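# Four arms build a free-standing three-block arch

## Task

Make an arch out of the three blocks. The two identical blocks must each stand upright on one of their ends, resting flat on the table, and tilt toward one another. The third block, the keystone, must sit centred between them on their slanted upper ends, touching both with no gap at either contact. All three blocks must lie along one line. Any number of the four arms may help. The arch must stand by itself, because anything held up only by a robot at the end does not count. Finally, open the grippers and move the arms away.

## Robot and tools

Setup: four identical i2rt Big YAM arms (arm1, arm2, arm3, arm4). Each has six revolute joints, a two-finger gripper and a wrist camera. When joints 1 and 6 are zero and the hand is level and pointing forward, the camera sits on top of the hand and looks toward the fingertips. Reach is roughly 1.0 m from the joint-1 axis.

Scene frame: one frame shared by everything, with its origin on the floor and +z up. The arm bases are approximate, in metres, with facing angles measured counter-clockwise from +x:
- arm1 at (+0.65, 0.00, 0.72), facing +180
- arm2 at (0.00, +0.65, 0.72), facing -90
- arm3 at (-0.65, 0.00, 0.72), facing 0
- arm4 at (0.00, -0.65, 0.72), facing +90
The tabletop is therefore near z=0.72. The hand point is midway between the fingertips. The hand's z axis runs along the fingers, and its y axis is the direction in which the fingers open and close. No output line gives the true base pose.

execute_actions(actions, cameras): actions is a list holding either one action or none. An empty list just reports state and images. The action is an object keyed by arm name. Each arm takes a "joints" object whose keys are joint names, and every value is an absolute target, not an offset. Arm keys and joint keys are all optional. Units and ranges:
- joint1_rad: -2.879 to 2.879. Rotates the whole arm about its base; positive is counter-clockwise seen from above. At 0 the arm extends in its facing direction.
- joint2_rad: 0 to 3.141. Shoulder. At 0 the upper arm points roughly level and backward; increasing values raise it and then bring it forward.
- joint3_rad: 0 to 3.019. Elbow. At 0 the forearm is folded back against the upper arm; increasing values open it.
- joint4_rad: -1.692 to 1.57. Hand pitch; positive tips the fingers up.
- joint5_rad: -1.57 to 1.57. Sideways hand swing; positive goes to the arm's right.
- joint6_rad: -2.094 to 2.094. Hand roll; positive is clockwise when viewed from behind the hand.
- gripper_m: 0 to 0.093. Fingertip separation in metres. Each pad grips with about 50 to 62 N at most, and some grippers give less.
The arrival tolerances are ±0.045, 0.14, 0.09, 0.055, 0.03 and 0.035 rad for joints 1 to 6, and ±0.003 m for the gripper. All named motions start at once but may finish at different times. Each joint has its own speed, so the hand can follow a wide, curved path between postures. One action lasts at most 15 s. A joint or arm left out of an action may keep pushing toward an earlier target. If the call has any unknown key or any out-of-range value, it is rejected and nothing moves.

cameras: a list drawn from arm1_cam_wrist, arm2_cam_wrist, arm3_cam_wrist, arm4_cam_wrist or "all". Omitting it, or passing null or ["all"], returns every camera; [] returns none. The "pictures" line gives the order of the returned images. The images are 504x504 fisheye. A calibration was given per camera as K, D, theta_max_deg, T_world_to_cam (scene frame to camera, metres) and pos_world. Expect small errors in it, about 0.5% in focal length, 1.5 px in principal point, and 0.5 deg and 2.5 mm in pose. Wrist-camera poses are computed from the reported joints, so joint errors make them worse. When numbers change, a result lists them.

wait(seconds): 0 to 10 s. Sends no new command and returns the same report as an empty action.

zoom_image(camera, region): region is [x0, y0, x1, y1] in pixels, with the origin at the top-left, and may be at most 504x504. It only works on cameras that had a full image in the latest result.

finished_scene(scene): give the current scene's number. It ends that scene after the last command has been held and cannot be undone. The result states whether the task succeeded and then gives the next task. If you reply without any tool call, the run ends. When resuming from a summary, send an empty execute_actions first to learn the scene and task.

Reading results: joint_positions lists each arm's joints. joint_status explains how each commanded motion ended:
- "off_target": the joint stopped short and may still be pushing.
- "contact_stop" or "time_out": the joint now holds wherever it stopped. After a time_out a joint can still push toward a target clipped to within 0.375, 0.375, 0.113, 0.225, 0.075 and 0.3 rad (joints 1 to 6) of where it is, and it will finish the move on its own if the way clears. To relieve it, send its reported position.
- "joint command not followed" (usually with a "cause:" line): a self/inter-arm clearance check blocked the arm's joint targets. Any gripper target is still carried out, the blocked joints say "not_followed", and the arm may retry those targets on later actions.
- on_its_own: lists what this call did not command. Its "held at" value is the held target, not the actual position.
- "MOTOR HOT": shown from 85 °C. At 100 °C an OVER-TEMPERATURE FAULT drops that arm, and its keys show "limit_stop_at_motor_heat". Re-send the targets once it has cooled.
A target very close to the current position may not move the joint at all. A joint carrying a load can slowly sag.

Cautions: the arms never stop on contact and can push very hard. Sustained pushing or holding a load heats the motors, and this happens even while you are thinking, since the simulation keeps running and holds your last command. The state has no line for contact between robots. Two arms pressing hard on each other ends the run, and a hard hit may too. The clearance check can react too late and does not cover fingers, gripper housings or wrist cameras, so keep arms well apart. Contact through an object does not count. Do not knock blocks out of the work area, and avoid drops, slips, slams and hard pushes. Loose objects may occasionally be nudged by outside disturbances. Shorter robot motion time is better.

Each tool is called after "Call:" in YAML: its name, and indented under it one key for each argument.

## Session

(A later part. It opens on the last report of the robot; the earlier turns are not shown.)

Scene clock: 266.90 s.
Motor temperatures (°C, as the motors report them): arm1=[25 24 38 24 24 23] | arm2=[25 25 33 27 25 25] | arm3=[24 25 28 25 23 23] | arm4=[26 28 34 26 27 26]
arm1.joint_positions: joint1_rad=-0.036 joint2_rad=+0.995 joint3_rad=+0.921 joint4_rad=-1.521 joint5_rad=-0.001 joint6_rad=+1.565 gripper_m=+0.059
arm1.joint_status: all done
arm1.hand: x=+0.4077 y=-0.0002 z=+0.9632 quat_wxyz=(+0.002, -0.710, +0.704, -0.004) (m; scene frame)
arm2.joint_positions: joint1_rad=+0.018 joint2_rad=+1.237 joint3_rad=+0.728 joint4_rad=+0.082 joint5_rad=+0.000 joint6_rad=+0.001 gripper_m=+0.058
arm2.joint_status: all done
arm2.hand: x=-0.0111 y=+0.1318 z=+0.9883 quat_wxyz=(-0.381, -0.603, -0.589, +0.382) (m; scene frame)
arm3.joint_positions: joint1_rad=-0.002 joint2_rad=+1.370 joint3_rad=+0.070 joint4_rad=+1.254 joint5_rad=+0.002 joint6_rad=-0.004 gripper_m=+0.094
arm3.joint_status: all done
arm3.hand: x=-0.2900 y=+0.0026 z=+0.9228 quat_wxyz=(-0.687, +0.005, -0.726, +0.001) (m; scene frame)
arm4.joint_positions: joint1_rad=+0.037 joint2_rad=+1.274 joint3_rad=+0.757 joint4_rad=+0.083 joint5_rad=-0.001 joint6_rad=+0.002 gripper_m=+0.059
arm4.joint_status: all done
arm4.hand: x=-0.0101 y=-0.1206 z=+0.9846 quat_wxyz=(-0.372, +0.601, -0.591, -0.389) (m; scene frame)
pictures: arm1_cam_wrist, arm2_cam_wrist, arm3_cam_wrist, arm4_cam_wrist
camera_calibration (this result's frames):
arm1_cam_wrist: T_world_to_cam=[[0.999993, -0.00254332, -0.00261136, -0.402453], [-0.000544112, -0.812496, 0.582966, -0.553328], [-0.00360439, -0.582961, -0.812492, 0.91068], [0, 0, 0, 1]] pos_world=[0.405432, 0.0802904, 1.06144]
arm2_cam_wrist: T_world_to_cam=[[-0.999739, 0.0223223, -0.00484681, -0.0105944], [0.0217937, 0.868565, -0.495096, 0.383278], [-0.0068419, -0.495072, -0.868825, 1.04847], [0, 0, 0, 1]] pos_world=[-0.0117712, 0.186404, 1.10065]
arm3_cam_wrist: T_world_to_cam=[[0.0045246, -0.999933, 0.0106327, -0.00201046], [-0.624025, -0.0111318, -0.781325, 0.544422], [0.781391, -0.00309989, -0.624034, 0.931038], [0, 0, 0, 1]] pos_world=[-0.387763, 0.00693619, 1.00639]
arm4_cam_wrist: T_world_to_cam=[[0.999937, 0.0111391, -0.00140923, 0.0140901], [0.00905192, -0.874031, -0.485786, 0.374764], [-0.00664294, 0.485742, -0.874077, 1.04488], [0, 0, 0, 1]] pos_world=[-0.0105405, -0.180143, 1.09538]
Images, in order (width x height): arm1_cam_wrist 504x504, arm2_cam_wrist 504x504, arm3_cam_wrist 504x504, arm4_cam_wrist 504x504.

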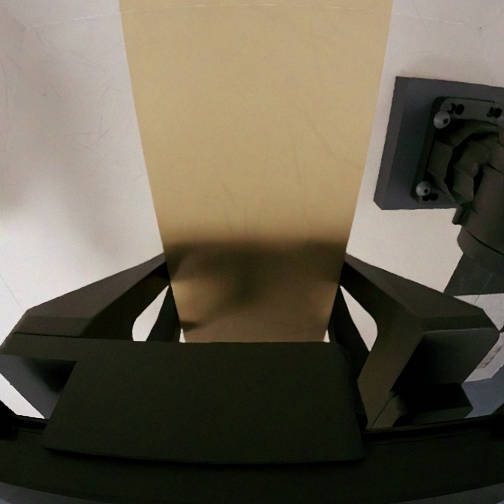

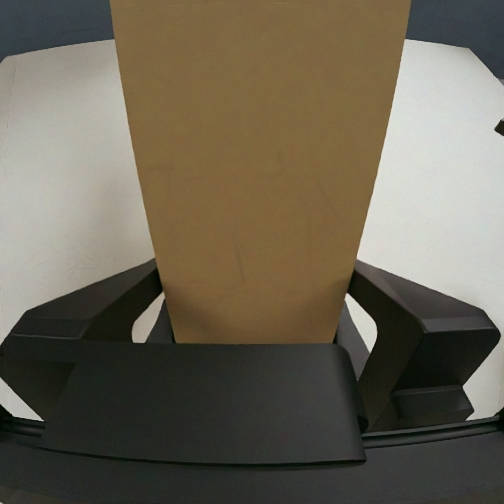

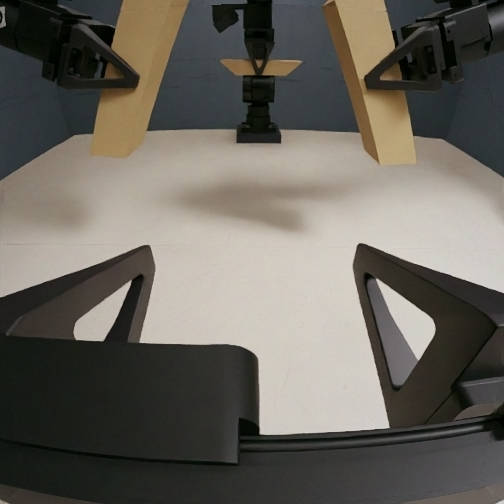

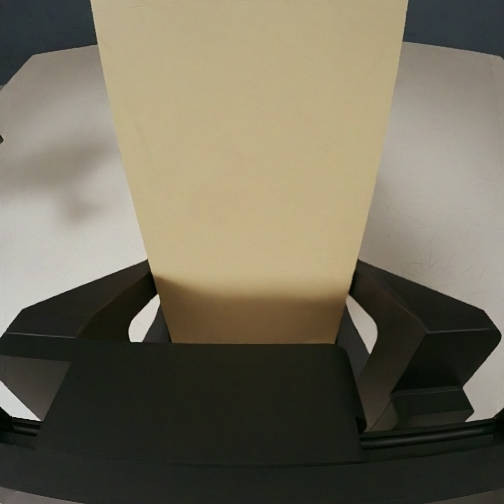

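Call:
zoom_image:
  camera: "arm3_cam_wrist"
  region: [210, 40, 310, 100]

Call:
zoom_image:
  camera: "arm3_cam_wrist"
  region: [40, 0, 220, 180]

Call:
zoom_image:
  camera: "arm3_cam_wrist"
  region: [290, 0, 470, 180]

Region (210, 40, 310, 100) of arm3_cam_wrist's 504x504 image, scaled by 5.040, with more detail than that image has; it fills the top 302 rows of this view, and the rest is white.

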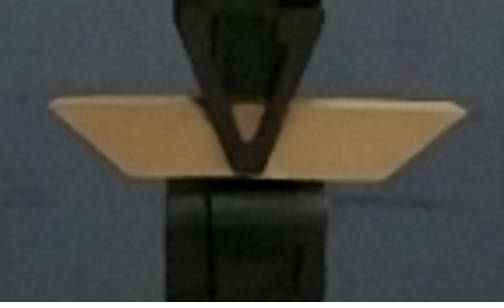

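Region (40, 0, 220, 180) of arm3_cam_wrist's 504x504 image, scaled by 2.800, with more detail than that image has.

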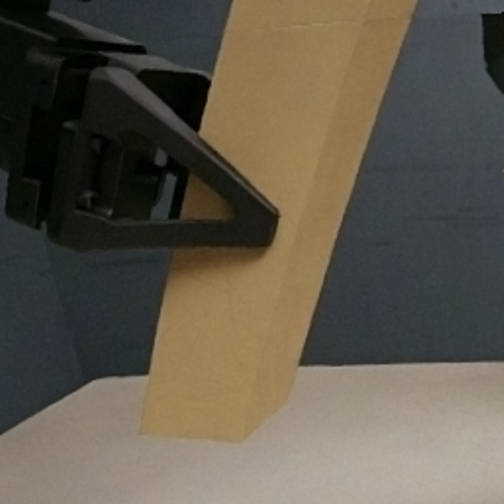

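Region (290, 0, 470, 180) of arm3_cam_wrist's 504x504 image, scaled by 2.800, with more detail than that image has.

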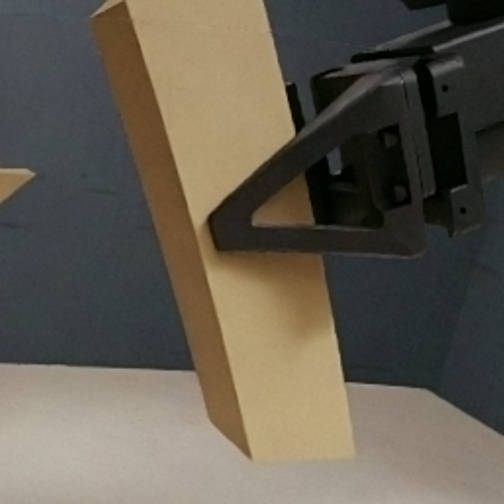

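Call:
execute_actions:
  actions:
    - {"arm1":{"joints":{"joint2_rad":1.51,"joint3_rad":1.51,"joint4_rad":-1.54}},"arm2":{"joints":{"joint1_rad":0.04,"joint2_rad":1.45,"joint3_rad":0.68,"joint4_rad":0.835}},"arm4":{"joints":{"joint1_rad":0.012,"joint2_rad":1.47,"joint3_rad":0.70,"joint4_rad":0.79}}}
  cameras: []

Call:
execute_actions:
  actions:
    - {"arm2":{"joints":{"joint2_rad":1.702,"joint3_rad":0.628}},"arm4":{"joints":{"joint2_rad":1.697,"joint3_rad":0.647}}}

Scene clock: 316.17 s.
Motor temperatures (°C, as the motors report them): arm1=[25 24 43 24 24 23] | arm2=[25 25 36 27 25 25] | arm3=[24 25 28 25 23 23] | arm4=[26 28 36 27 27 26]
arm1.joint_positions: joint1_rad=-0.036 joint2_rad=+1.531 joint3_rad=+1.451 joint4_rad=-1.539 joint5_rad=-0.001 joint6_rad=+1.566 gripper_m=+0.059
arm1.joint_status: all done
arm1.hand: x=+0.2123 y=-0.0008 z=+0.9907 quat_wxyz=(+0.011, -0.710, +0.704, -0.012) (m; scene frame)
arm2.joint_positions: joint1_rad=+0.031 joint2_rad=+1.482 joint3_rad=+0.635 joint4_rad=+0.784 joint5_rad=+0.000 joint6_rad=+0.000 gripper_m=+0.058
arm2.joint_status: all done
arm2.hand: x=-0.0046 y=+0.0966 z=+0.9779 quat_wxyz=(-0.484, -0.520, -0.513, +0.482) (m; scene frame)
arm3.joint_positions: joint1_rad=-0.002 joint2_rad=+1.370 joint3_rad=+0.070 joint4_rad=+1.254 joint5_rad=+0.002 joint6_rad=-0.004 gripper_m=+0.094
arm3.joint_status: not commanded
arm3.hand: x=-0.2900 y=+0.0026 z=+0.9228 quat_wxyz=(-0.687, +0.005, -0.726, +0.001) (m; scene frame)
arm4.joint_positions: joint1_rad=+0.023 joint2_rad=+1.503 joint3_rad=+0.667 joint4_rad=+0.741 joint5_rad=-0.001 joint6_rad=+0.002 gripper_m=+0.059
arm4.joint_status: all done
arm4.hand: x=-0.0033 y=-0.0869 z=+0.9698 quat_wxyz=(-0.469, +0.523, -0.524, -0.481) (m; scene frame)
pictures: none
No camera images: the call's "cameras" was empty. Leave "cameras" out to get every camera's image.

Scene clock: 317.30 s.
Motor temperatures (°C, as the motors report them): arm1=[25 24 43 24 24 23] | arm2=[25 25 35 27 25 25] | arm3=[24 25 28 25 23 23] | arm4=[26 29 36 27 27 26]
arm1.joint_positions: joint1_rad=-0.036 joint2_rad=+1.531 joint3_rad=+1.451 joint4_rad=-1.539 joint5_rad=-0.001 joint6_rad=+1.566 gripper_m=+0.059
arm1.joint_status: not commanded
arm1.hand: x=+0.2123 y=-0.0008 z=+0.9907 quat_wxyz=(+0.011, -0.710, +0.704, -0.012) (m; scene frame)
arm2.joint_positions: joint1_rad=+0.031 joint2_rad=+1.744 joint3_rad=+0.594 joint4_rad=+0.799 joint5_rad=+0.000 joint6_rad=-0.001 gripper_m=+0.058
arm2.joint_status: all done
arm2.hand: x=-0.0031 y=+0.1105 z=+0.8246 quat_wxyz=(-0.405, -0.583, -0.578, +0.402) (m; scene frame)
arm3.joint_positions: joint1_rad=-0.002 joint2_rad=+1.370 joint3_rad=+0.070 joint4_rad=+1.254 joint5_rad=+0.002 joint6_rad=-0.004 gripper_m=+0.094
arm3.joint_status: not commanded
arm3.hand: x=-0.2900 y=+0.0026 z=+0.9228 quat_wxyz=(-0.687, +0.005, -0.726, +0.001) (m; scene frame)
arm4.joint_positions: joint1_rad=+0.023 joint2_rad=+1.741 joint3_rad=+0.625 joint4_rad=+0.758 joint5_rad=-0.001 joint6_rad=-0.002 gripper_m=+0.059
arm4.joint_status: all done
arm4.hand: x=-0.0047 y=-0.1009 z=+0.8269 quat_wxyz=(-0.397, +0.582, -0.580, -0.408) (m; scene frame)
pictures: arm1_cam_wrist, arm2_cam_wrist, arm3_cam_wrist, arm4_cam_wrist
camera_calibration (this result's frames):
arm1_cam_wrist: T_world_to_cam=[[0.999772, -0.00365655, 0.0210405, -0.230395], [-0.0152349, -0.812545, 0.582699, -0.566535], [0.0149657, -0.582887, -0.812416, 0.927928], [0, 0, 0, 1]] pos_world=[0.207825, 0.0796994, 1.08883]
arm2_cam_wrist: T_world_to_cam=[[-0.999951, 0.00906894, -0.00390087, -0.00221804], [0.00969735, 0.828237, -0.560293, 0.378675], [-0.00185042, -0.560304, -0.828285, 0.869613], [0, 0, 0, 1]] pos_world=[-0.00428092, 0.173635, 0.932448]
arm3_cam_wrist: T_world_to_cam=[[0.0045246, -0.999933, 0.0106327, -0.00201046], [-0.624025, -0.0111318, -0.781325, 0.544422], [0.781391, -0.00309989, -0.624034, 0.931038], [0, 0, 0, 1]] pos_world=[-0.387763, 0.00693619, 1.00639]
arm4_cam_wrist: T_world_to_cam=[[0.999998, -0.0021297, 0.000653281, 0.00517012], [-0.0014188, -0.834988, -0.550267, 0.372598], [0.00171739, 0.550264, -0.834989, 0.87165], [0, 0, 0, 1]] pos_world=[-0.00613842, -0.168513, 0.932843]
Images, in order (width x height): arm1_cam_wrist 504x504, arm2_cam_wrist 504x504, arm3_cam_wrist 504x504, arm4_cam_wrist 504x504.

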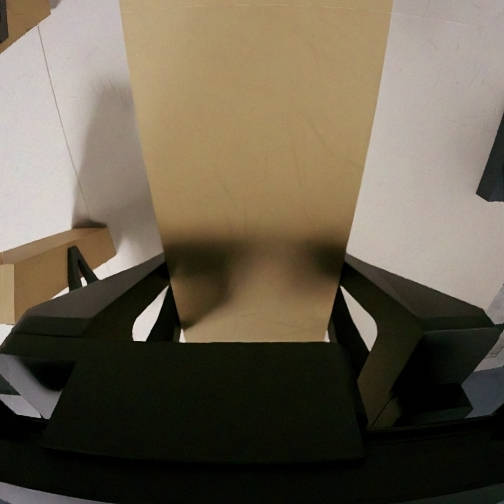

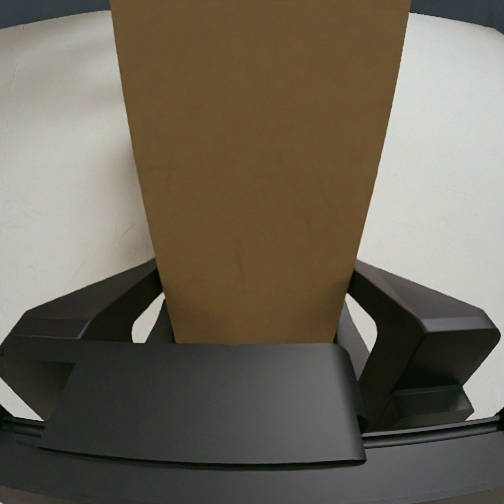

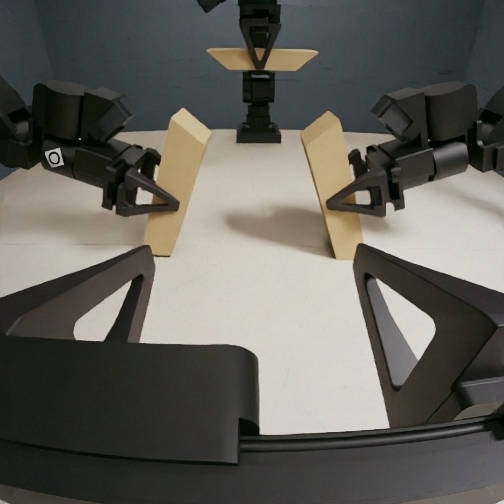

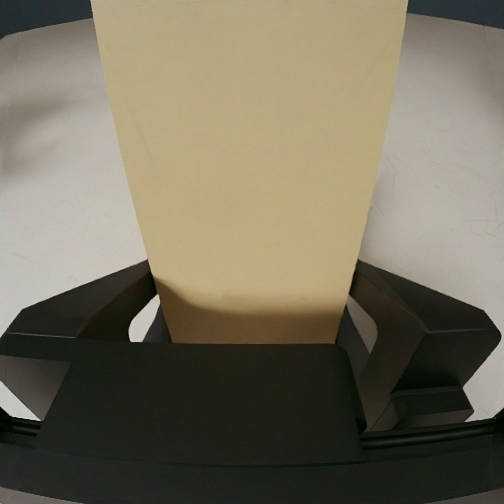

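Call:
execute_actions:
  actions:
    - {"arm3":{"joints":{"gripper_m":0.0,"joint4_rad":1.12}}}
  cameras: ["arm3_cam_wrist"]

Call:
zoom_image:
  camera: "arm3_cam_wrist"
  region: [110, 40, 390, 250]

Scene clock: 321.97 s.
Motor temperatures (°C, as the motors report them): arm1=[25 24 44 24 24 23] | arm2=[25 25 35 27 25 25] | arm3=[24 25 28 25 23 23] | arm4=[26 29 35 27 27 26]
arm1.joint_positions: joint1_rad=-0.036 joint2_rad=+1.531 joint3_rad=+1.451 joint4_rad=-1.539 joint5_rad=-0.001 joint6_rad=+1.566 gripper_m=+0.059
arm1.joint_status: not commanded
arm1.hand: x=+0.2123 y=-0.0008 z=+0.9907 quat_wxyz=(+0.011, -0.710, +0.704, -0.012) (m; scene frame)
arm2.joint_positions: joint1_rad=+0.031 joint2_rad=+1.744 joint3_rad=+0.594 joint4_rad=+0.799 joint5_rad=+0.000 joint6_rad=-0.001 gripper_m=+0.058
arm2.joint_status: not commanded
arm2.hand: x=-0.0031 y=+0.1105 z=+0.8246 quat_wxyz=(-0.405, -0.583, -0.578, +0.402) (m; scene frame)
arm3.joint_positions: joint1_rad=-0.002 joint2_rad=+1.370 joint3_rad=+0.070 joint4_rad=+1.124 joint5_rad=+0.002 joint6_rad=-0.004 gripper_m=+0.000
arm3.joint_status: all done
arm3.hand: x=-0.2939 y=+0.0024 z=+0.8910 quat_wxyz=(-0.638, +0.005, -0.770, +0.001) (m; scene frame)
arm4.joint_positions: joint1_rad=+0.023 joint2_rad=+1.741 joint3_rad=+0.625 joint4_rad=+0.758 joint5_rad=-0.001 joint6_rad=-0.002 gripper_m=+0.059
arm4.joint_status: not commanded
arm4.hand: x=-0.0047 y=-0.1009 z=+0.8269 quat_wxyz=(-0.397, +0.582, -0.580, -0.408) (m; scene frame)
pictures: arm3_cam_wrist
camera_calibration (this result's frames):
arm3_cam_wrist: T_world_to_cam=[[0.00550059, -0.999924, 0.0110576, -0.00188585], [-0.720369, -0.0116317, -0.693494, 0.410563], [0.69357, -0.00415093, -0.720378, 0.974258], [0, 0, 0, 1]] pos_world=[-0.379949, 0.00693391, 0.986577]
Images, in order (width x height): arm3_cam_wrist 504x504.

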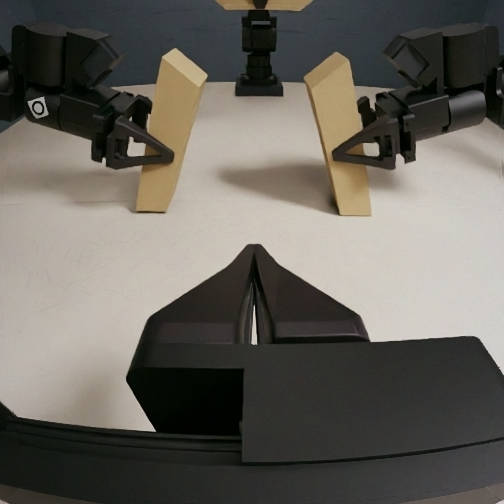

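Region (110, 40, 390, 250) of arm3_cam_wrist's 504x504 image, scaled by 1.800, with more detail than that image has; it fills the top 378 rows of this view, and the rest is white.

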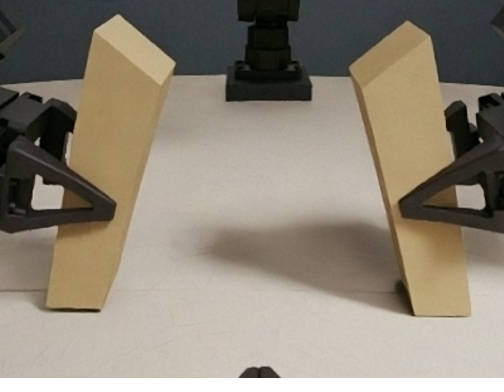

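Call:
zoom_image:
  camera: "arm3_cam_wrist"
  region: [120, 170, 200, 230]

Call:
zoom_image:
  camera: "arm3_cam_wrist"
  region: [310, 170, 390, 230]

Call:
zoom_image:
  camera: "arm3_cam_wrist"
  region: [150, 40, 360, 110]

Region (120, 170, 200, 230) of arm3_cam_wrist's 504x504 image, scaled by 6.300, with more detail than that image has; it fills the top 378 rows of this view, and the rest is white.

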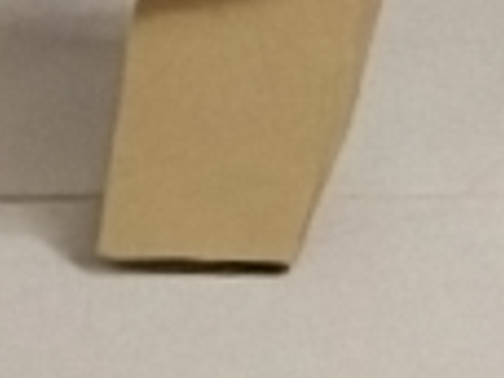

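Region (310, 170, 390, 230) of arm3_cam_wrist's 504x504 image, scaled by 6.300, with more detail than that image has; it fills the top 378 rows of this view, and the rest is white.

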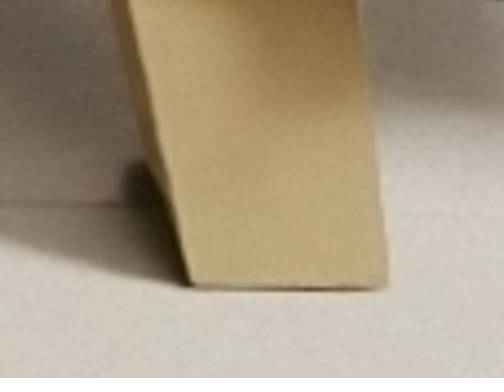

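Region (150, 40, 360, 110) of arm3_cam_wrist's 504x504 image, scaled by 2.400, with more detail than that image has.

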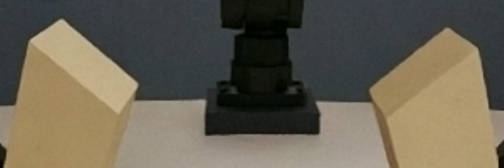

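Call:
execute_actions:
  actions:
    - {"arm1":{"joints":{"joint2_rad":1.75,"joint3_rad":2.31,"joint4_rad":-1.69}}}
  cameras: []

Call:
execute_actions:
  actions:
    - {"arm1":{"joints":{"joint2_rad":2.05}}}
  cameras: ["arm1_cam_wrist","arm3_cam_wrist"]

Scene clock: 356.20 s.
Motor temperatures (°C, as the motors report them): arm1=[25 26 48 24 24 23] | arm2=[25 26 33 27 25 25] | arm3=[24 25 28 25 23 23] | arm4=[26 30 33 27 27 26]
arm1.joint_positions: joint1_rad=-0.036 joint2_rad=+1.755 joint3_rad=+2.270 joint4_rad=-1.687 joint5_rad=-0.001 joint6_rad=+1.566 gripper_m=+0.059
arm1.joint_status: all done
arm1.hand: x=+0.0733 y=-0.0009 z=+1.2091 quat_wxyz=(-0.146, -0.695, +0.689, +0.145) (m; scene frame)
arm2.joint_positions: joint1_rad=+0.031 joint2_rad=+1.744 joint3_rad=+0.594 joint4_rad=+0.799 joint5_rad=+0.000 joint6_rad=-0.001 gripper_m=+0.058
arm2.joint_status: not commanded
arm2.hand: x=-0.0031 y=+0.1105 z=+0.8246 quat_wxyz=(-0.405, -0.583, -0.578, +0.402) (m; scene frame)
arm3.joint_positions: joint1_rad=-0.002 joint2_rad=+1.370 joint3_rad=+0.070 joint4_rad=+1.124 joint5_rad=+0.002 joint6_rad=-0.004 gripper_m=+0.000
arm3.joint_status: not commanded
arm3.hand: x=-0.2939 y=+0.0024 z=+0.8910 quat_wxyz=(-0.638, +0.005, -0.770, +0.001) (m; scene frame)
arm4.joint_positions: joint1_rad=+0.023 joint2_rad=+1.741 joint3_rad=+0.625 joint4_rad=+0.758 joint5_rad=-0.001 joint6_rad=-0.002 gripper_m=+0.059
arm4.joint_status: not commanded
arm4.hand: x=-0.0047 y=-0.1009 z=+0.8269 quat_wxyz=(-0.397, +0.582, -0.580, -0.408) (m; scene frame)
pictures: none
No camera images: the call's "cameras" was empty. Leave "cameras" out to get every camera's image.

Scene clock: 357.67 s.
Motor temperatures (°C, as the motors report them): arm1=[25 26 47 24 24 23] | arm2=[25 26 33 27 25 25] | arm3=[24 25 28 25 23 23] | arm4=[26 30 33 27 27 26]
arm1.joint_positions: joint1_rad=-0.036 joint2_rad=+2.085 joint3_rad=+2.269 joint4_rad=-1.688 joint5_rad=-0.001 joint6_rad=+1.566 gripper_m=+0.059
arm1.joint_status: all done
arm1.hand: x=-0.0032 y=-0.0014 z=+1.0098 quat_wxyz=(-0.030, -0.709, +0.704, +0.028) (m; scene frame)
arm2.joint_positions: joint1_rad=+0.031 joint2_rad=+1.744 joint3_rad=+0.594 joint4_rad=+0.799 joint5_rad=+0.000 joint6_rad=-0.001 gripper_m=+0.058
arm2.joint_status: not commanded
arm2.hand: x=-0.0031 y=+0.1105 z=+0.8246 quat_wxyz=(-0.405, -0.583, -0.578, +0.402) (m; scene frame)
arm3.joint_positions: joint1_rad=-0.002 joint2_rad=+1.370 joint3_rad=+0.070 joint4_rad=+1.124 joint5_rad=+0.002 joint6_rad=-0.004 gripper_m=+0.000
arm3.joint_status: not commanded
arm3.hand: x=-0.2939 y=+0.0024 z=+0.8910 quat_wxyz=(-0.638, +0.005, -0.770, +0.001) (m; scene frame)
arm4.joint_positions: joint1_rad=+0.023 joint2_rad=+1.741 joint3_rad=+0.625 joint4_rad=+0.758 joint5_rad=-0.001 joint6_rad=-0.002 gripper_m=+0.059
arm4.joint_status: not commanded
arm4.hand: x=-0.0047 y=-0.1009 z=+0.8269 quat_wxyz=(-0.397, +0.582, -0.580, -0.408) (m; scene frame)
pictures: arm1_cam_wrist, arm3_cam_wrist
camera_calibration (this result's frames):
arm1_cam_wrist: T_world_to_cam=[[0.995563, -0.00382472, -0.0940216, 0.100817], [0.051739, -0.812334, 0.580892, -0.579485], [-0.0785987, -0.583179, -0.808532, 0.94212], [0, 0, 0, 1]] pos_world=[0.00366145, 0.0790749, 1.10783]
arm3_cam_wrist: T_world_to_cam=[[0.00550059, -0.999924, 0.0110576, -0.00188585], [-0.720369, -0.0116317, -0.693494, 0.410563], [0.69357, -0.00415093, -0.720378, 0.974258], [0, 0, 0, 1]] pos_world=[-0.379949, 0.00693391, 0.986577]
Images, in order (width x height): arm1_cam_wrist 504x504, arm3_cam_wrist 504x504.

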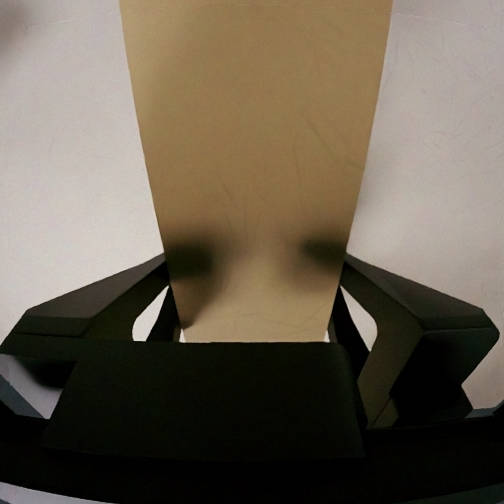

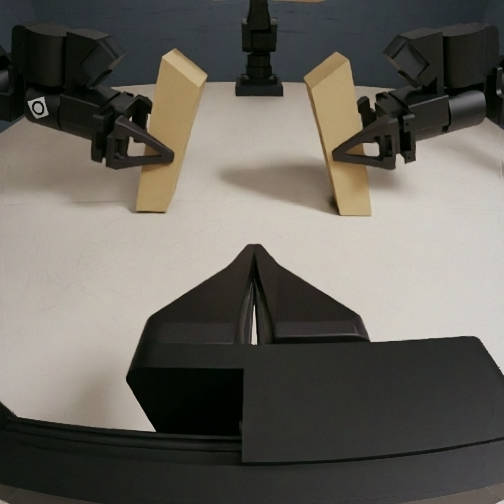

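Call:
execute_actions:
  actions:
    - {"arm1":{"joints":{"joint1_rad":-0.055,"joint2_rad":2.09,"joint3_rad":2.205,"joint4_rad":-1.61}},"arm3":{"joints":{"joint4_rad":1.27}}}

Call:
zoom_image:
  camera: "arm3_cam_wrist"
  region: [140, 40, 370, 180]

Scene clock: 367.43 s.
Motor temperatures (°C, as the motors report them): arm1=[25 28 47 24 24 23] | arm2=[25 26 33 27 25 25] | arm3=[24 25 28 25 23 23] | arm4=[26 30 33 27 27 26]
arm1.joint_positions: joint1_rad=-0.047 joint2_rad=+2.107 joint3_rad=+2.187 joint4_rad=-1.620 joint5_rad=-0.001 joint6_rad=+1.566 gripper_m=+0.059
arm1.joint_status: all done
arm1.hand: x=-0.0067 y=+0.0061 z=+0.9645 quat_wxyz=(-0.017, -0.706, +0.708, +0.016) (m; scene frame)
arm2.joint_positions: joint1_rad=+0.031 joint2_rad=+1.744 joint3_rad=+0.594 joint4_rad=+0.799 joint5_rad=+0.000 joint6_rad=-0.001 gripper_m=+0.058
arm2.joint_status: not commanded
arm2.hand: x=-0.0031 y=+0.1105 z=+0.8246 quat_wxyz=(-0.405, -0.583, -0.578, +0.402) (m; scene frame)
arm3.joint_positions: joint1_rad=-0.002 joint2_rad=+1.370 joint3_rad=+0.070 joint4_rad=+1.251 joint5_rad=+0.002 joint6_rad=-0.004 gripper_m=+0.000
arm3.joint_status: all done
arm3.hand: x=-0.2900 y=+0.0026 z=+0.9220 quat_wxyz=(-0.686, +0.005, -0.728, +0.001) (m; scene frame)
arm4.joint_positions: joint1_rad=+0.023 joint2_rad=+1.741 joint3_rad=+0.625 joint4_rad=+0.758 joint5_rad=-0.001 joint6_rad=-0.002 gripper_m=+0.059
arm4.joint_status: not commanded
arm4.hand: x=-0.0047 y=-0.1009 z=+0.8269 quat_wxyz=(-0.397, +0.582, -0.580, -0.408) (m; scene frame)
pictures: arm1_cam_wrist, arm2_cam_wrist, arm3_cam_wrist, arm4_cam_wrist
camera_calibration (this result's frames):
arm1_cam_wrist: T_world_to_cam=[[0.998208, -0.0152007, -0.0578714, 0.065304], [0.0213928, -0.812595, 0.582437, -0.548579], [-0.0558795, -0.582631, -0.810813, 0.911936], [0, 0, 0, 1]] pos_world=[-0.0024929, 0.0865421, 1.0627]
arm2_cam_wrist: T_world_to_cam=[[-0.999951, 0.00906894, -0.00390087, -0.00221804], [0.00969735, 0.828237, -0.560293, 0.378675], [-0.00185042, -0.560304, -0.828285, 0.869613], [0, 0, 0, 1]] pos_world=[-0.00428092, 0.173635, 0.932448]
arm3_cam_wrist: T_world_to_cam=[[0.00454954, -0.999933, 0.0106455, -0.00200909], [-0.626704, -0.0111467, -0.779178, 0.540976], [0.779244, -0.00312668, -0.626712, 0.932398], [0, 0, 0, 1]] pos_world=[-0.387525, 0.00693645, 1.00588]
arm4_cam_wrist: T_world_to_cam=[[0.999998, -0.0021297, 0.000653281, 0.00517012], [-0.0014188, -0.834988, -0.550267, 0.372598], [0.00171739, 0.550264, -0.834989, 0.87165], [0, 0, 0, 1]] pos_world=[-0.00613842, -0.168513, 0.932843]
Images, in order (width x height): arm1_cam_wrist 504x504, arm2_cam_wrist 504x504, arm3_cam_wrist 504x504, arm4_cam_wrist 504x504.

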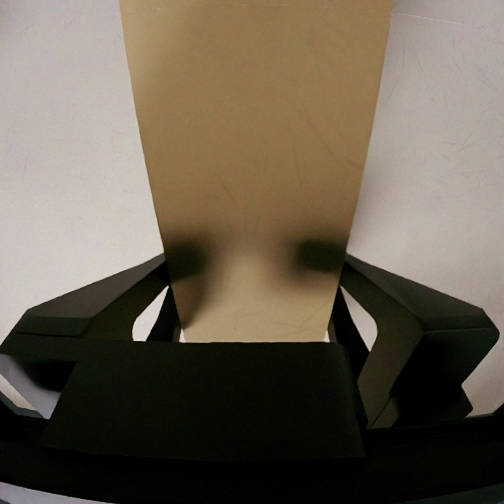

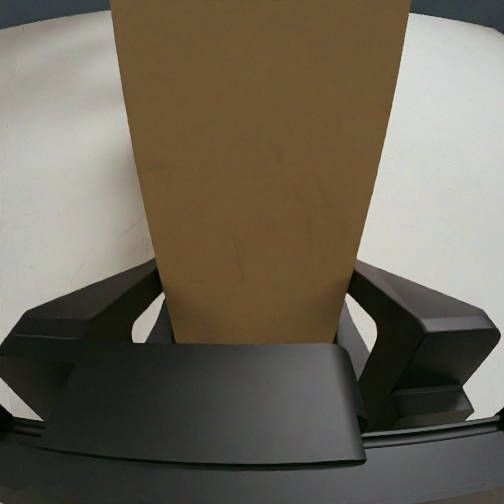

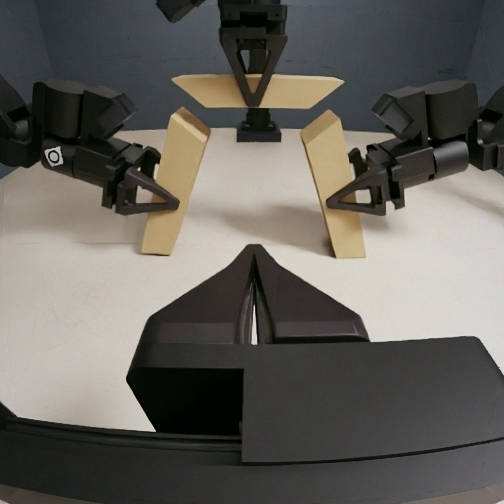

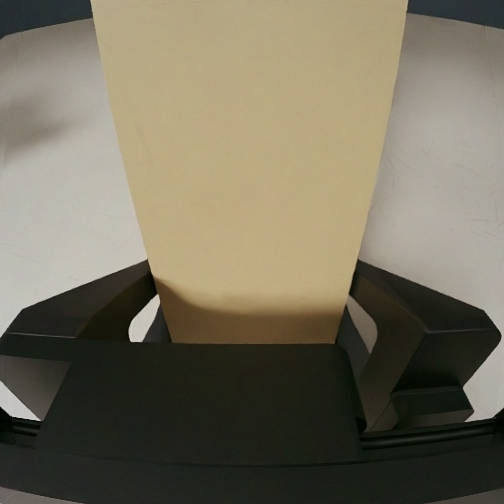

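Region (140, 40, 370, 180) of arm3_cam_wrist's 504x504 image, scaled by 2.191, with more detail than that image has; it fills the top 307 rows of this view, and the rest is white.

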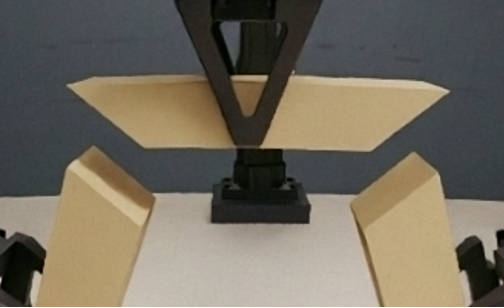

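Call:
execute_actions:
  actions:
    - {"arm2":{"joints":{"joint2_rad":1.71,"joint3_rad":0.662,"joint4_rad":0.83,"joint6_rad":0.02}},"arm1":{"joints":{"joint2_rad":2.105,"joint3_rad":2.17,"joint4_rad":-1.59}}}
  cameras: ["arm3_cam_wrist"]

Call:
zoom_image:
  camera: "arm3_cam_wrist"
  region: [130, 60, 380, 270]

Call:
zoom_image:
  camera: "arm3_cam_wrist"
  region: [125, 215, 205, 275]

Scene clock: 394.93 s.
Motor temperatures (°C, as the motors report them): arm1=[25 30 44 24 24 23] | arm2=[25 26 33 27 25 25] | arm3=[24 24 28 25 23 23] | arm4=[26 30 33 27 27 26]
arm1.joint_positions: joint1_rad=-0.047 joint2_rad=+2.112 joint3_rad=+2.156 joint4_rad=-1.601 joint5_rad=-0.001 joint6_rad=+1.566 gripper_m=+0.059
arm1.joint_status: all done
arm1.hand: x=-0.0051 y=+0.0060 z=+0.9493 quat_wxyz=(-0.011, -0.706, +0.708, +0.010) (m; scene frame)
arm2.joint_positions: joint1_rad=+0.031 joint2_rad=+1.744 joint3_rad=+0.600 joint4_rad=+0.799 joint5_rad=+0.000 joint6_rad=+0.009 gripper_m=+0.058
arm2.joint_status: all done
arm2.hand: x=-0.0031 y=+0.1082 z=+0.8267 quat_wxyz=(-0.409, -0.585, -0.574, +0.402) (m; scene frame)
arm3.joint_positions: joint1_rad=-0.002 joint2_rad=+1.370 joint3_rad=+0.070 joint4_rad=+1.251 joint5_rad=+0.002 joint6_rad=-0.004 gripper_m=+0.000
arm3.joint_status: not commanded
arm3.hand: x=-0.2900 y=+0.0026 z=+0.9220 quat_wxyz=(-0.686, +0.005, -0.728, +0.001) (m; scene frame)
arm4.joint_positions: joint1_rad=+0.023 joint2_rad=+1.741 joint3_rad=+0.625 joint4_rad=+0.758 joint5_rad=-0.001 joint6_rad=-0.002 gripper_m=+0.059
arm4.joint_status: not commanded
arm4.hand: x=-0.0047 y=-0.1009 z=+0.8269 quat_wxyz=(-0.397, +0.582, -0.580, -0.408) (m; scene frame)
pictures: arm3_cam_wrist
camera_calibration (this result's frames):
arm3_cam_wrist: T_world_to_cam=[[0.00454954, -0.999933, 0.0106455, -0.00200909], [-0.626704, -0.0111467, -0.779178, 0.540976], [0.779244, -0.00312668, -0.626712, 0.932398], [0, 0, 0, 1]] pos_world=[-0.387525, 0.00693645, 1.00588]
Images, in order (width x height): arm3_cam_wrist 504x504.

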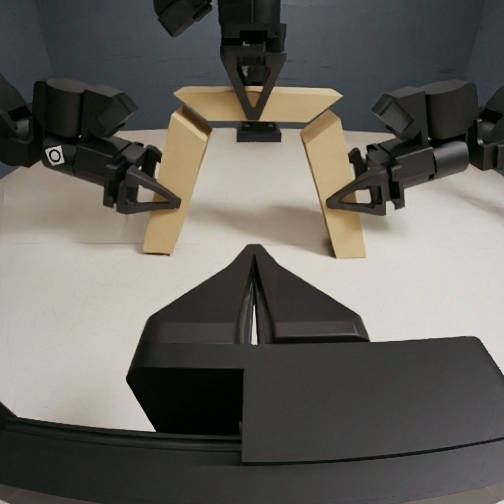

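Region (130, 60, 380, 270) of arm3_cam_wrist's 504x504 image, scaled by 2.016, with more detail than that image has; it fills the top 423 rows of this view, and the rest is white.

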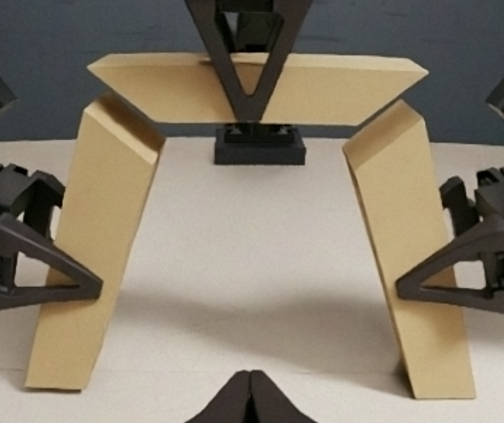

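Region (125, 215, 205, 275) of arm3_cam_wrist's 504x504 image, scaled by 6.300, with more detail than that image has; it fills the top 378 rows of this view, and the rest is white.

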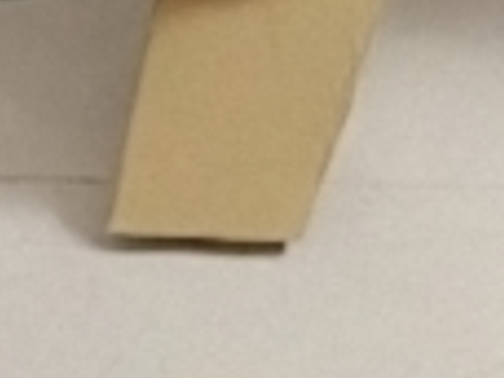

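Call:
execute_actions:
  actions:
    - {"arm2":{"joints":{"joint2_rad":1.745,"joint3_rad":0.68}}}
  cameras: ["arm3_cam_wrist"]

Call:
zoom_image:
  camera: "arm3_cam_wrist"
  region: [130, 60, 380, 270]

Call:
zoom_image:
  camera: "arm3_cam_wrist"
  region: [125, 215, 205, 275]

Scene clock: 402.67 s.
Motor temperatures (°C, as the motors report them): arm1=[25 31 44 24 24 23] | arm2=[25 26 34 27 25 25] | arm3=[24 24 28 25 23 23] | arm4=[26 30 33 27 27 26]
arm1.joint_positions: joint1_rad=-0.047 joint2_rad=+2.112 joint3_rad=+2.156 joint4_rad=-1.601 joint5_rad=-0.001 joint6_rad=+1.566 gripper_m=+0.059
arm1.joint_status: not commanded
arm1.hand: x=-0.0051 y=+0.0060 z=+0.9493 quat_wxyz=(-0.011, -0.706, +0.708, +0.010) (m; scene frame)
arm2.joint_positions: joint1_rad=+0.031 joint2_rad=+1.767 joint3_rad=+0.622 joint4_rad=+0.799 joint5_rad=+0.000 joint6_rad=+0.009 gripper_m=+0.058
arm2.joint_status: all done
arm2.hand: x=-0.0031 y=+0.1003 z=+0.8234 quat_wxyz=(-0.409, -0.585, -0.574, +0.402) (m; scene frame)
arm3.joint_positions: joint1_rad=-0.002 joint2_rad=+1.370 joint3_rad=+0.070 joint4_rad=+1.251 joint5_rad=+0.002 joint6_rad=-0.004 gripper_m=+0.000
arm3.joint_status: not commanded
arm3.hand: x=-0.2900 y=+0.0026 z=+0.9220 quat_wxyz=(-0.686, +0.005, -0.728, +0.001) (m; scene frame)
arm4.joint_positions: joint1_rad=+0.023 joint2_rad=+1.741 joint3_rad=+0.625 joint4_rad=+0.758 joint5_rad=-0.001 joint6_rad=-0.002 gripper_m=+0.059
arm4.joint_status: not commanded
arm4.hand: x=-0.0047 y=-0.1009 z=+0.8269 quat_wxyz=(-0.397, +0.582, -0.580, -0.408) (m; scene frame)
pictures: arm3_cam_wrist
camera_calibration (this result's frames):
arm3_cam_wrist: T_world_to_cam=[[0.00454954, -0.999933, 0.0106455, -0.00200909], [-0.626704, -0.0111467, -0.779178, 0.540976], [0.779244, -0.00312668, -0.626712, 0.932398], [0, 0, 0, 1]] pos_world=[-0.387525, 0.00693645, 1.00588]
Images, in order (width x height): arm3_cam_wrist 504x504.

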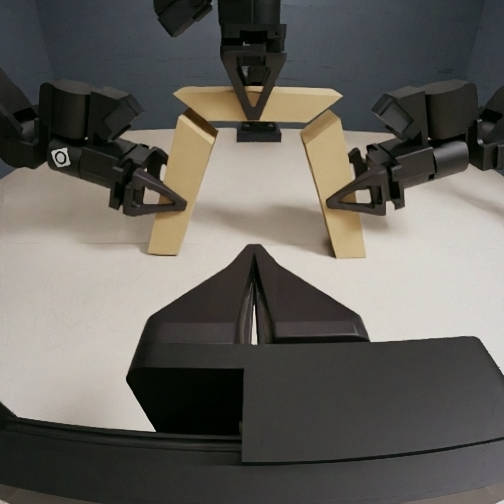

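Region (130, 60, 380, 270) of arm3_cam_wrist's 504x504 image, scaled by 2.016, with more detail than that image has; it fills the top 423 rows of this view, and the rest is white.

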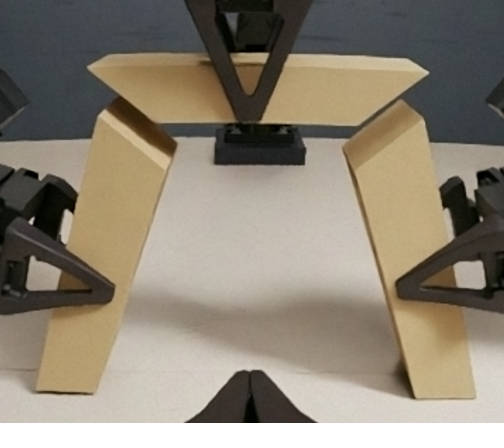

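Region (125, 215, 205, 275) of arm3_cam_wrist's 504x504 image, scaled by 6.300, with more detail than that image has; it fills the top 378 rows of this view, and the rest is white.

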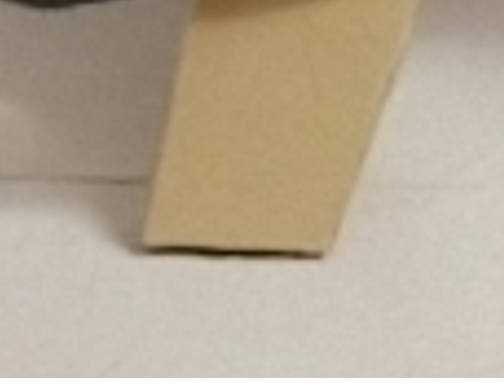

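Call:
execute_actions:
  actions:
    - {"arm1":{"joints":{"joint1_rad":-0.038,"joint2_rad":2.11,"joint3_rad":2.132,"joint4_rad":-1.564}},"arm3":{"joints":{"joint2_rad":1.0,"joint3_rad":0.77,"joint4_rad":-0.2}}}
  cameras: ["arm3_cam_wrist"]

Scene clock: 424.50 s.
Motor temperatures (°C, as the motors report them): arm1=[25 31 43 24 24 23] | arm2=[25 26 34 27 25 25] | arm3=[24 24 29 25 23 23] | arm4=[26 30 33 27 27 26]
arm1.joint_positions: joint1_rad=-0.047 joint2_rad=+2.118 joint3_rad=+2.117 joint4_rad=-1.574 joint5_rad=-0.001 joint6_rad=+1.566 gripper_m=+0.059
arm1.joint_status: all done
arm1.hand: x=-0.0032 y=+0.0060 z=+0.9309 quat_wxyz=(-0.005, -0.706, +0.708, +0.004) (m; scene frame)
arm2.joint_positions: joint1_rad=+0.031 joint2_rad=+1.767 joint3_rad=+0.622 joint4_rad=+0.799 joint5_rad=+0.000 joint6_rad=+0.009 gripper_m=+0.058
arm2.joint_status: not commanded
arm2.hand: x=-0.0031 y=+0.1003 z=+0.8232 quat_wxyz=(-0.408, -0.585, -0.574, +0.401) (m; scene frame)
arm3.joint_positions: joint1_rad=-0.002 joint2_rad=+0.998 joint3_rad=+0.710 joint4_rad=-0.196 joint5_rad=+0.002 joint6_rad=-0.004 gripper_m=+0.000
arm3.joint_status: all done
arm3.hand: x=-0.1918 y=+0.0038 z=+1.0489 quat_wxyz=(-0.513, +0.006, -0.858, +0.001) (m; scene frame)
arm4.joint_positions: joint1_rad=+0.023 joint2_rad=+1.741 joint3_rad=+0.625 joint4_rad=+0.758 joint5_rad=-0.001 joint6_rad=-0.002 gripper_m=+0.059
arm4.joint_status: not commanded
arm4.hand: x=-0.0047 y=-0.1009 z=+0.8269 quat_wxyz=(-0.397, +0.582, -0.580, -0.408) (m; scene frame)
pictures: arm3_cam_wrist
camera_calibration (this result's frames):
arm3_cam_wrist: T_world_to_cam=[[0.00795538, -0.999902, 0.0115339, -0.00284587], [-0.896472, -0.0122417, -0.442932, 0.297036], [0.44303, -0.00681608, -0.896481, 1.15391], [0, 0, 0, 1]] pos_world=[-0.244911, 0.0086558, 1.16606]
Images, in order (width x height): arm3_cam_wrist 504x504.

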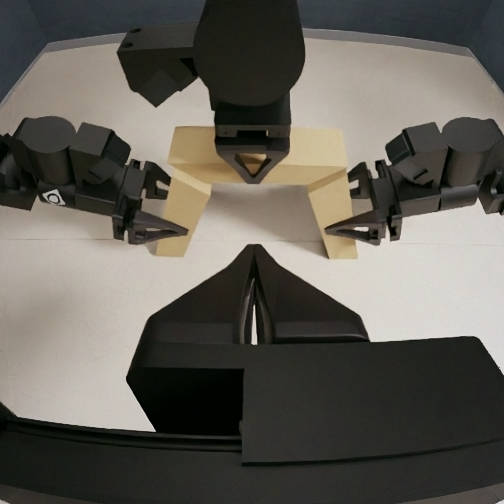

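Call:
zoom_image:
  camera: "arm3_cam_wrist"
  region: [150, 115, 250, 215]

Call:
zoom_image:
  camera: "arm3_cam_wrist"
  region: [270, 115, 370, 215]

Region (150, 115, 250, 215) of arm3_cam_wrist's 504x504 image, scaled by 5.040, with more detail than that image has.

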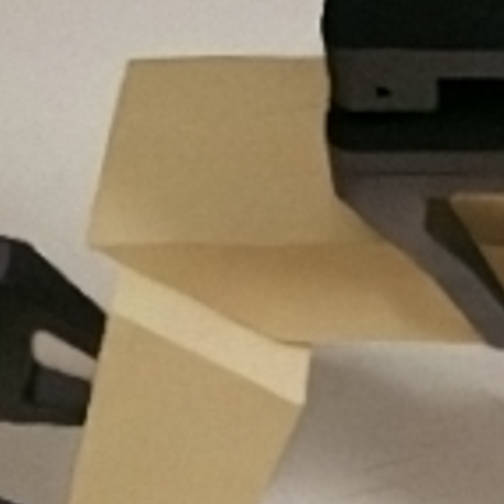

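Region (270, 115, 370, 215) of arm3_cam_wrist's 504x504 image, scaled by 5.040, with more detail than that image has.

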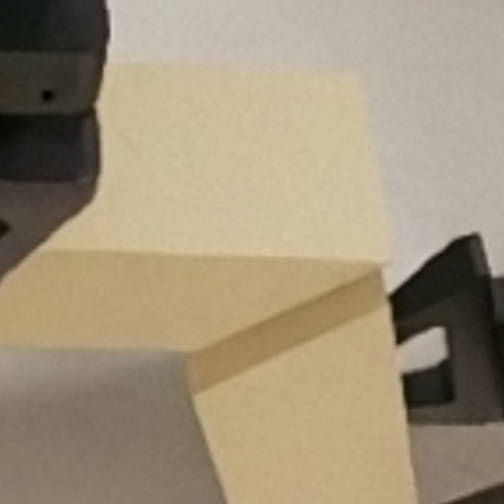

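Call:
zoom_image:
  camera: "arm3_cam_wrist"
  region: [140, 160, 370, 275]

Call:
zoom_image:
  camera: "arm3_cam_wrist"
  region: [140, 220, 220, 270]

Call:
zoom_image:
  camera: "arm3_cam_wrist"
  region: [300, 220, 380, 270]

Region (140, 160, 370, 275) of arm3_cam_wrist's 504x504 image, scaled by 2.191, with more detail than that image has.

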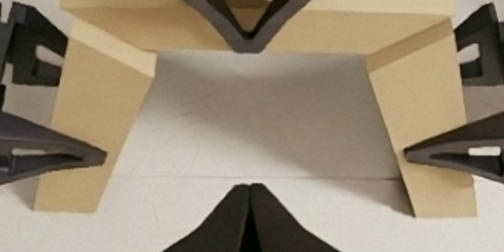

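Region (140, 220, 220, 270) of arm3_cam_wrist's 504x504 image, scaled by 6.300, with more detail than that image has; it fills the top 315 rows of this view, and the rest is white.

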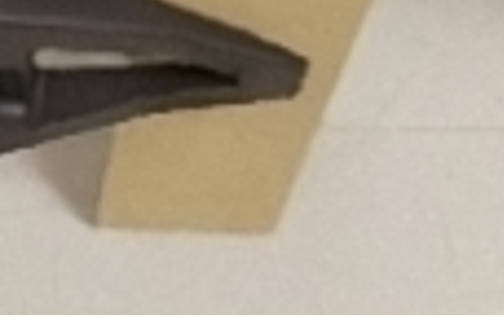

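Region (300, 220, 380, 270) of arm3_cam_wrist's 504x504 image, scaled by 6.300, with more detail than that image has; it fills the top 315 rows of this view, and the rest is white.

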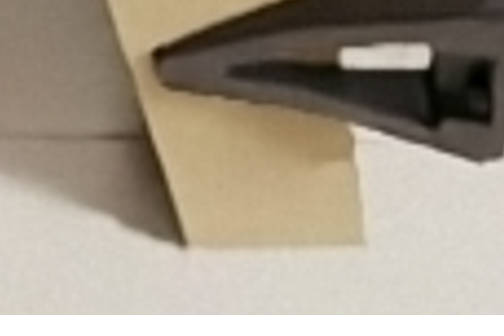

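Call:
execute_actions:
  actions:
    - {"arm1":{"joints":{"joint1_rad":-0.034,"joint6_rad":1.547,"joint4_rad":-1.552}},"arm2":{"joints":{"joint5_rad":-0.025,"joint6_rad":-0.031}}}
  cameras: ["arm3_cam_wrist"]

Call:
zoom_image:
  camera: "arm3_cam_wrist"
  region: [140, 120, 370, 275]

Call:
zoom_image:
  camera: "arm3_cam_wrist"
  region: [150, 115, 250, 215]

Call:
zoom_image:
  camera: "arm3_cam_wrist"
  region: [270, 115, 370, 215]

Call:
zoom_image:
  camera: "arm3_cam_wrist"
  region: [140, 220, 220, 270]

Scene clock: 454.47 s.
Motor temperatures (°C, as the motors report them): arm1=[25 32 44 24 24 23] | arm2=[25 26 35 27 25 25] | arm3=[24 24 37 25 23 23] | arm4=[26 31 33 27 27 26]
arm1.joint_positions: joint1_rad=-0.044 joint2_rad=+2.118 joint3_rad=+2.117 joint4_rad=-1.561 joint5_rad=-0.001 joint6_rad=+1.557 gripper_m=+0.059
arm1.joint_status: all done
arm1.hand: x=-0.0062 y=+0.0037 z=+0.9310 quat_wxyz=(-0.009, -0.710, +0.704, +0.008) (m; scene frame)
arm2.joint_positions: joint1_rad=+0.031 joint2_rad=+1.767 joint3_rad=+0.622 joint4_rad=+0.799 joint5_rad=-0.021 joint6_rad=-0.020 gripper_m=+0.058
arm2.joint_status: all done
arm2.hand: x=+0.0005 y=+0.1004 z=+0.8232 quat_wxyz=(-0.409, -0.572, -0.587, +0.401) (m; scene frame)
arm3.joint_positions: joint1_rad=-0.002 joint2_rad=+0.998 joint3_rad=+0.710 joint4_rad=-0.196 joint5_rad=+0.002 joint6_rad=-0.004 gripper_m=+0.000
arm3.joint_status: not commanded
arm3.hand: x=-0.1918 y=+0.0038 z=+1.0489 quat_wxyz=(-0.513, +0.006, -0.858, +0.001) (m; scene frame)
arm4.joint_positions: joint1_rad=+0.023 joint2_rad=+1.741 joint3_rad=+0.625 joint4_rad=+0.758 joint5_rad=-0.001 joint6_rad=-0.002 gripper_m=+0.059
arm4.joint_status: not commanded
arm4.hand: x=-0.0047 y=-0.1009 z=+0.8269 quat_wxyz=(-0.397, +0.582, -0.580, -0.408) (m; scene frame)
pictures: arm3_cam_wrist
camera_calibration (this result's frames):
arm3_cam_wrist: T_world_to_cam=[[0.00795538, -0.999902, 0.0115339, -0.00284587], [-0.896472, -0.0122417, -0.442932, 0.297036], [0.44303, -0.00681608, -0.896481, 1.15391], [0, 0, 0, 1]] pos_world=[-0.244911, 0.0086558, 1.16606]
Images, in order (width x height): arm3_cam_wrist 504x504.

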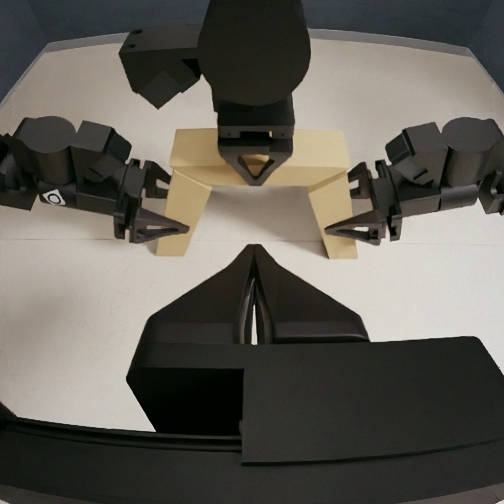

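Region (140, 120, 370, 275) of arm3_cam_wrist's 504x504 image, scaled by 2.191, with more detail than that image has; it fills the top 340 rows of this view, and the rest is white.

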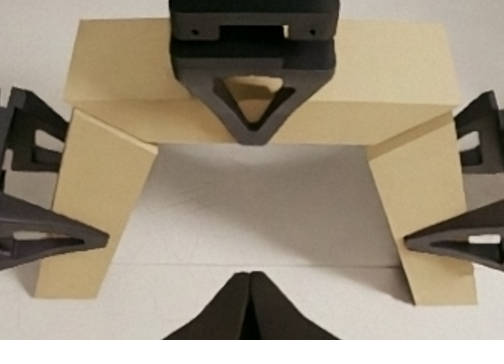

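Region (150, 115, 250, 215) of arm3_cam_wrist's 504x504 image, scaled by 5.040, with more detail than that image has.

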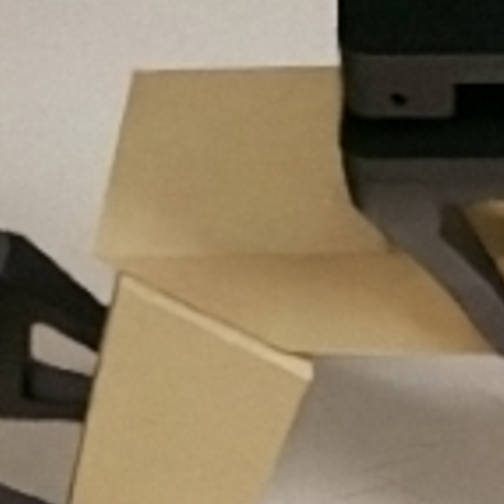

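Region (270, 115, 370, 215) of arm3_cam_wrist's 504x504 image, scaled by 5.040, with more detail than that image has.

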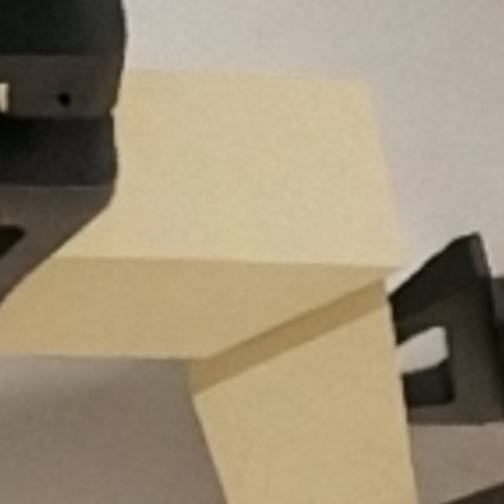

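Region (140, 220, 220, 270) of arm3_cam_wrist's 504x504 image, scaled by 6.300, with more detail than that image has; it fills the top 315 rows of this view, and the rest is white.

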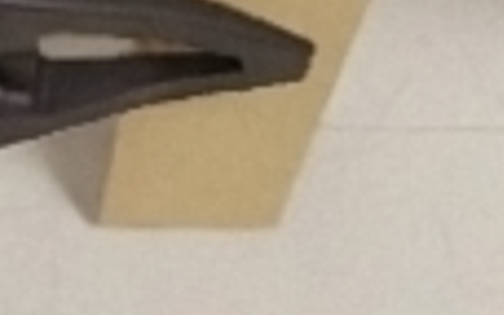

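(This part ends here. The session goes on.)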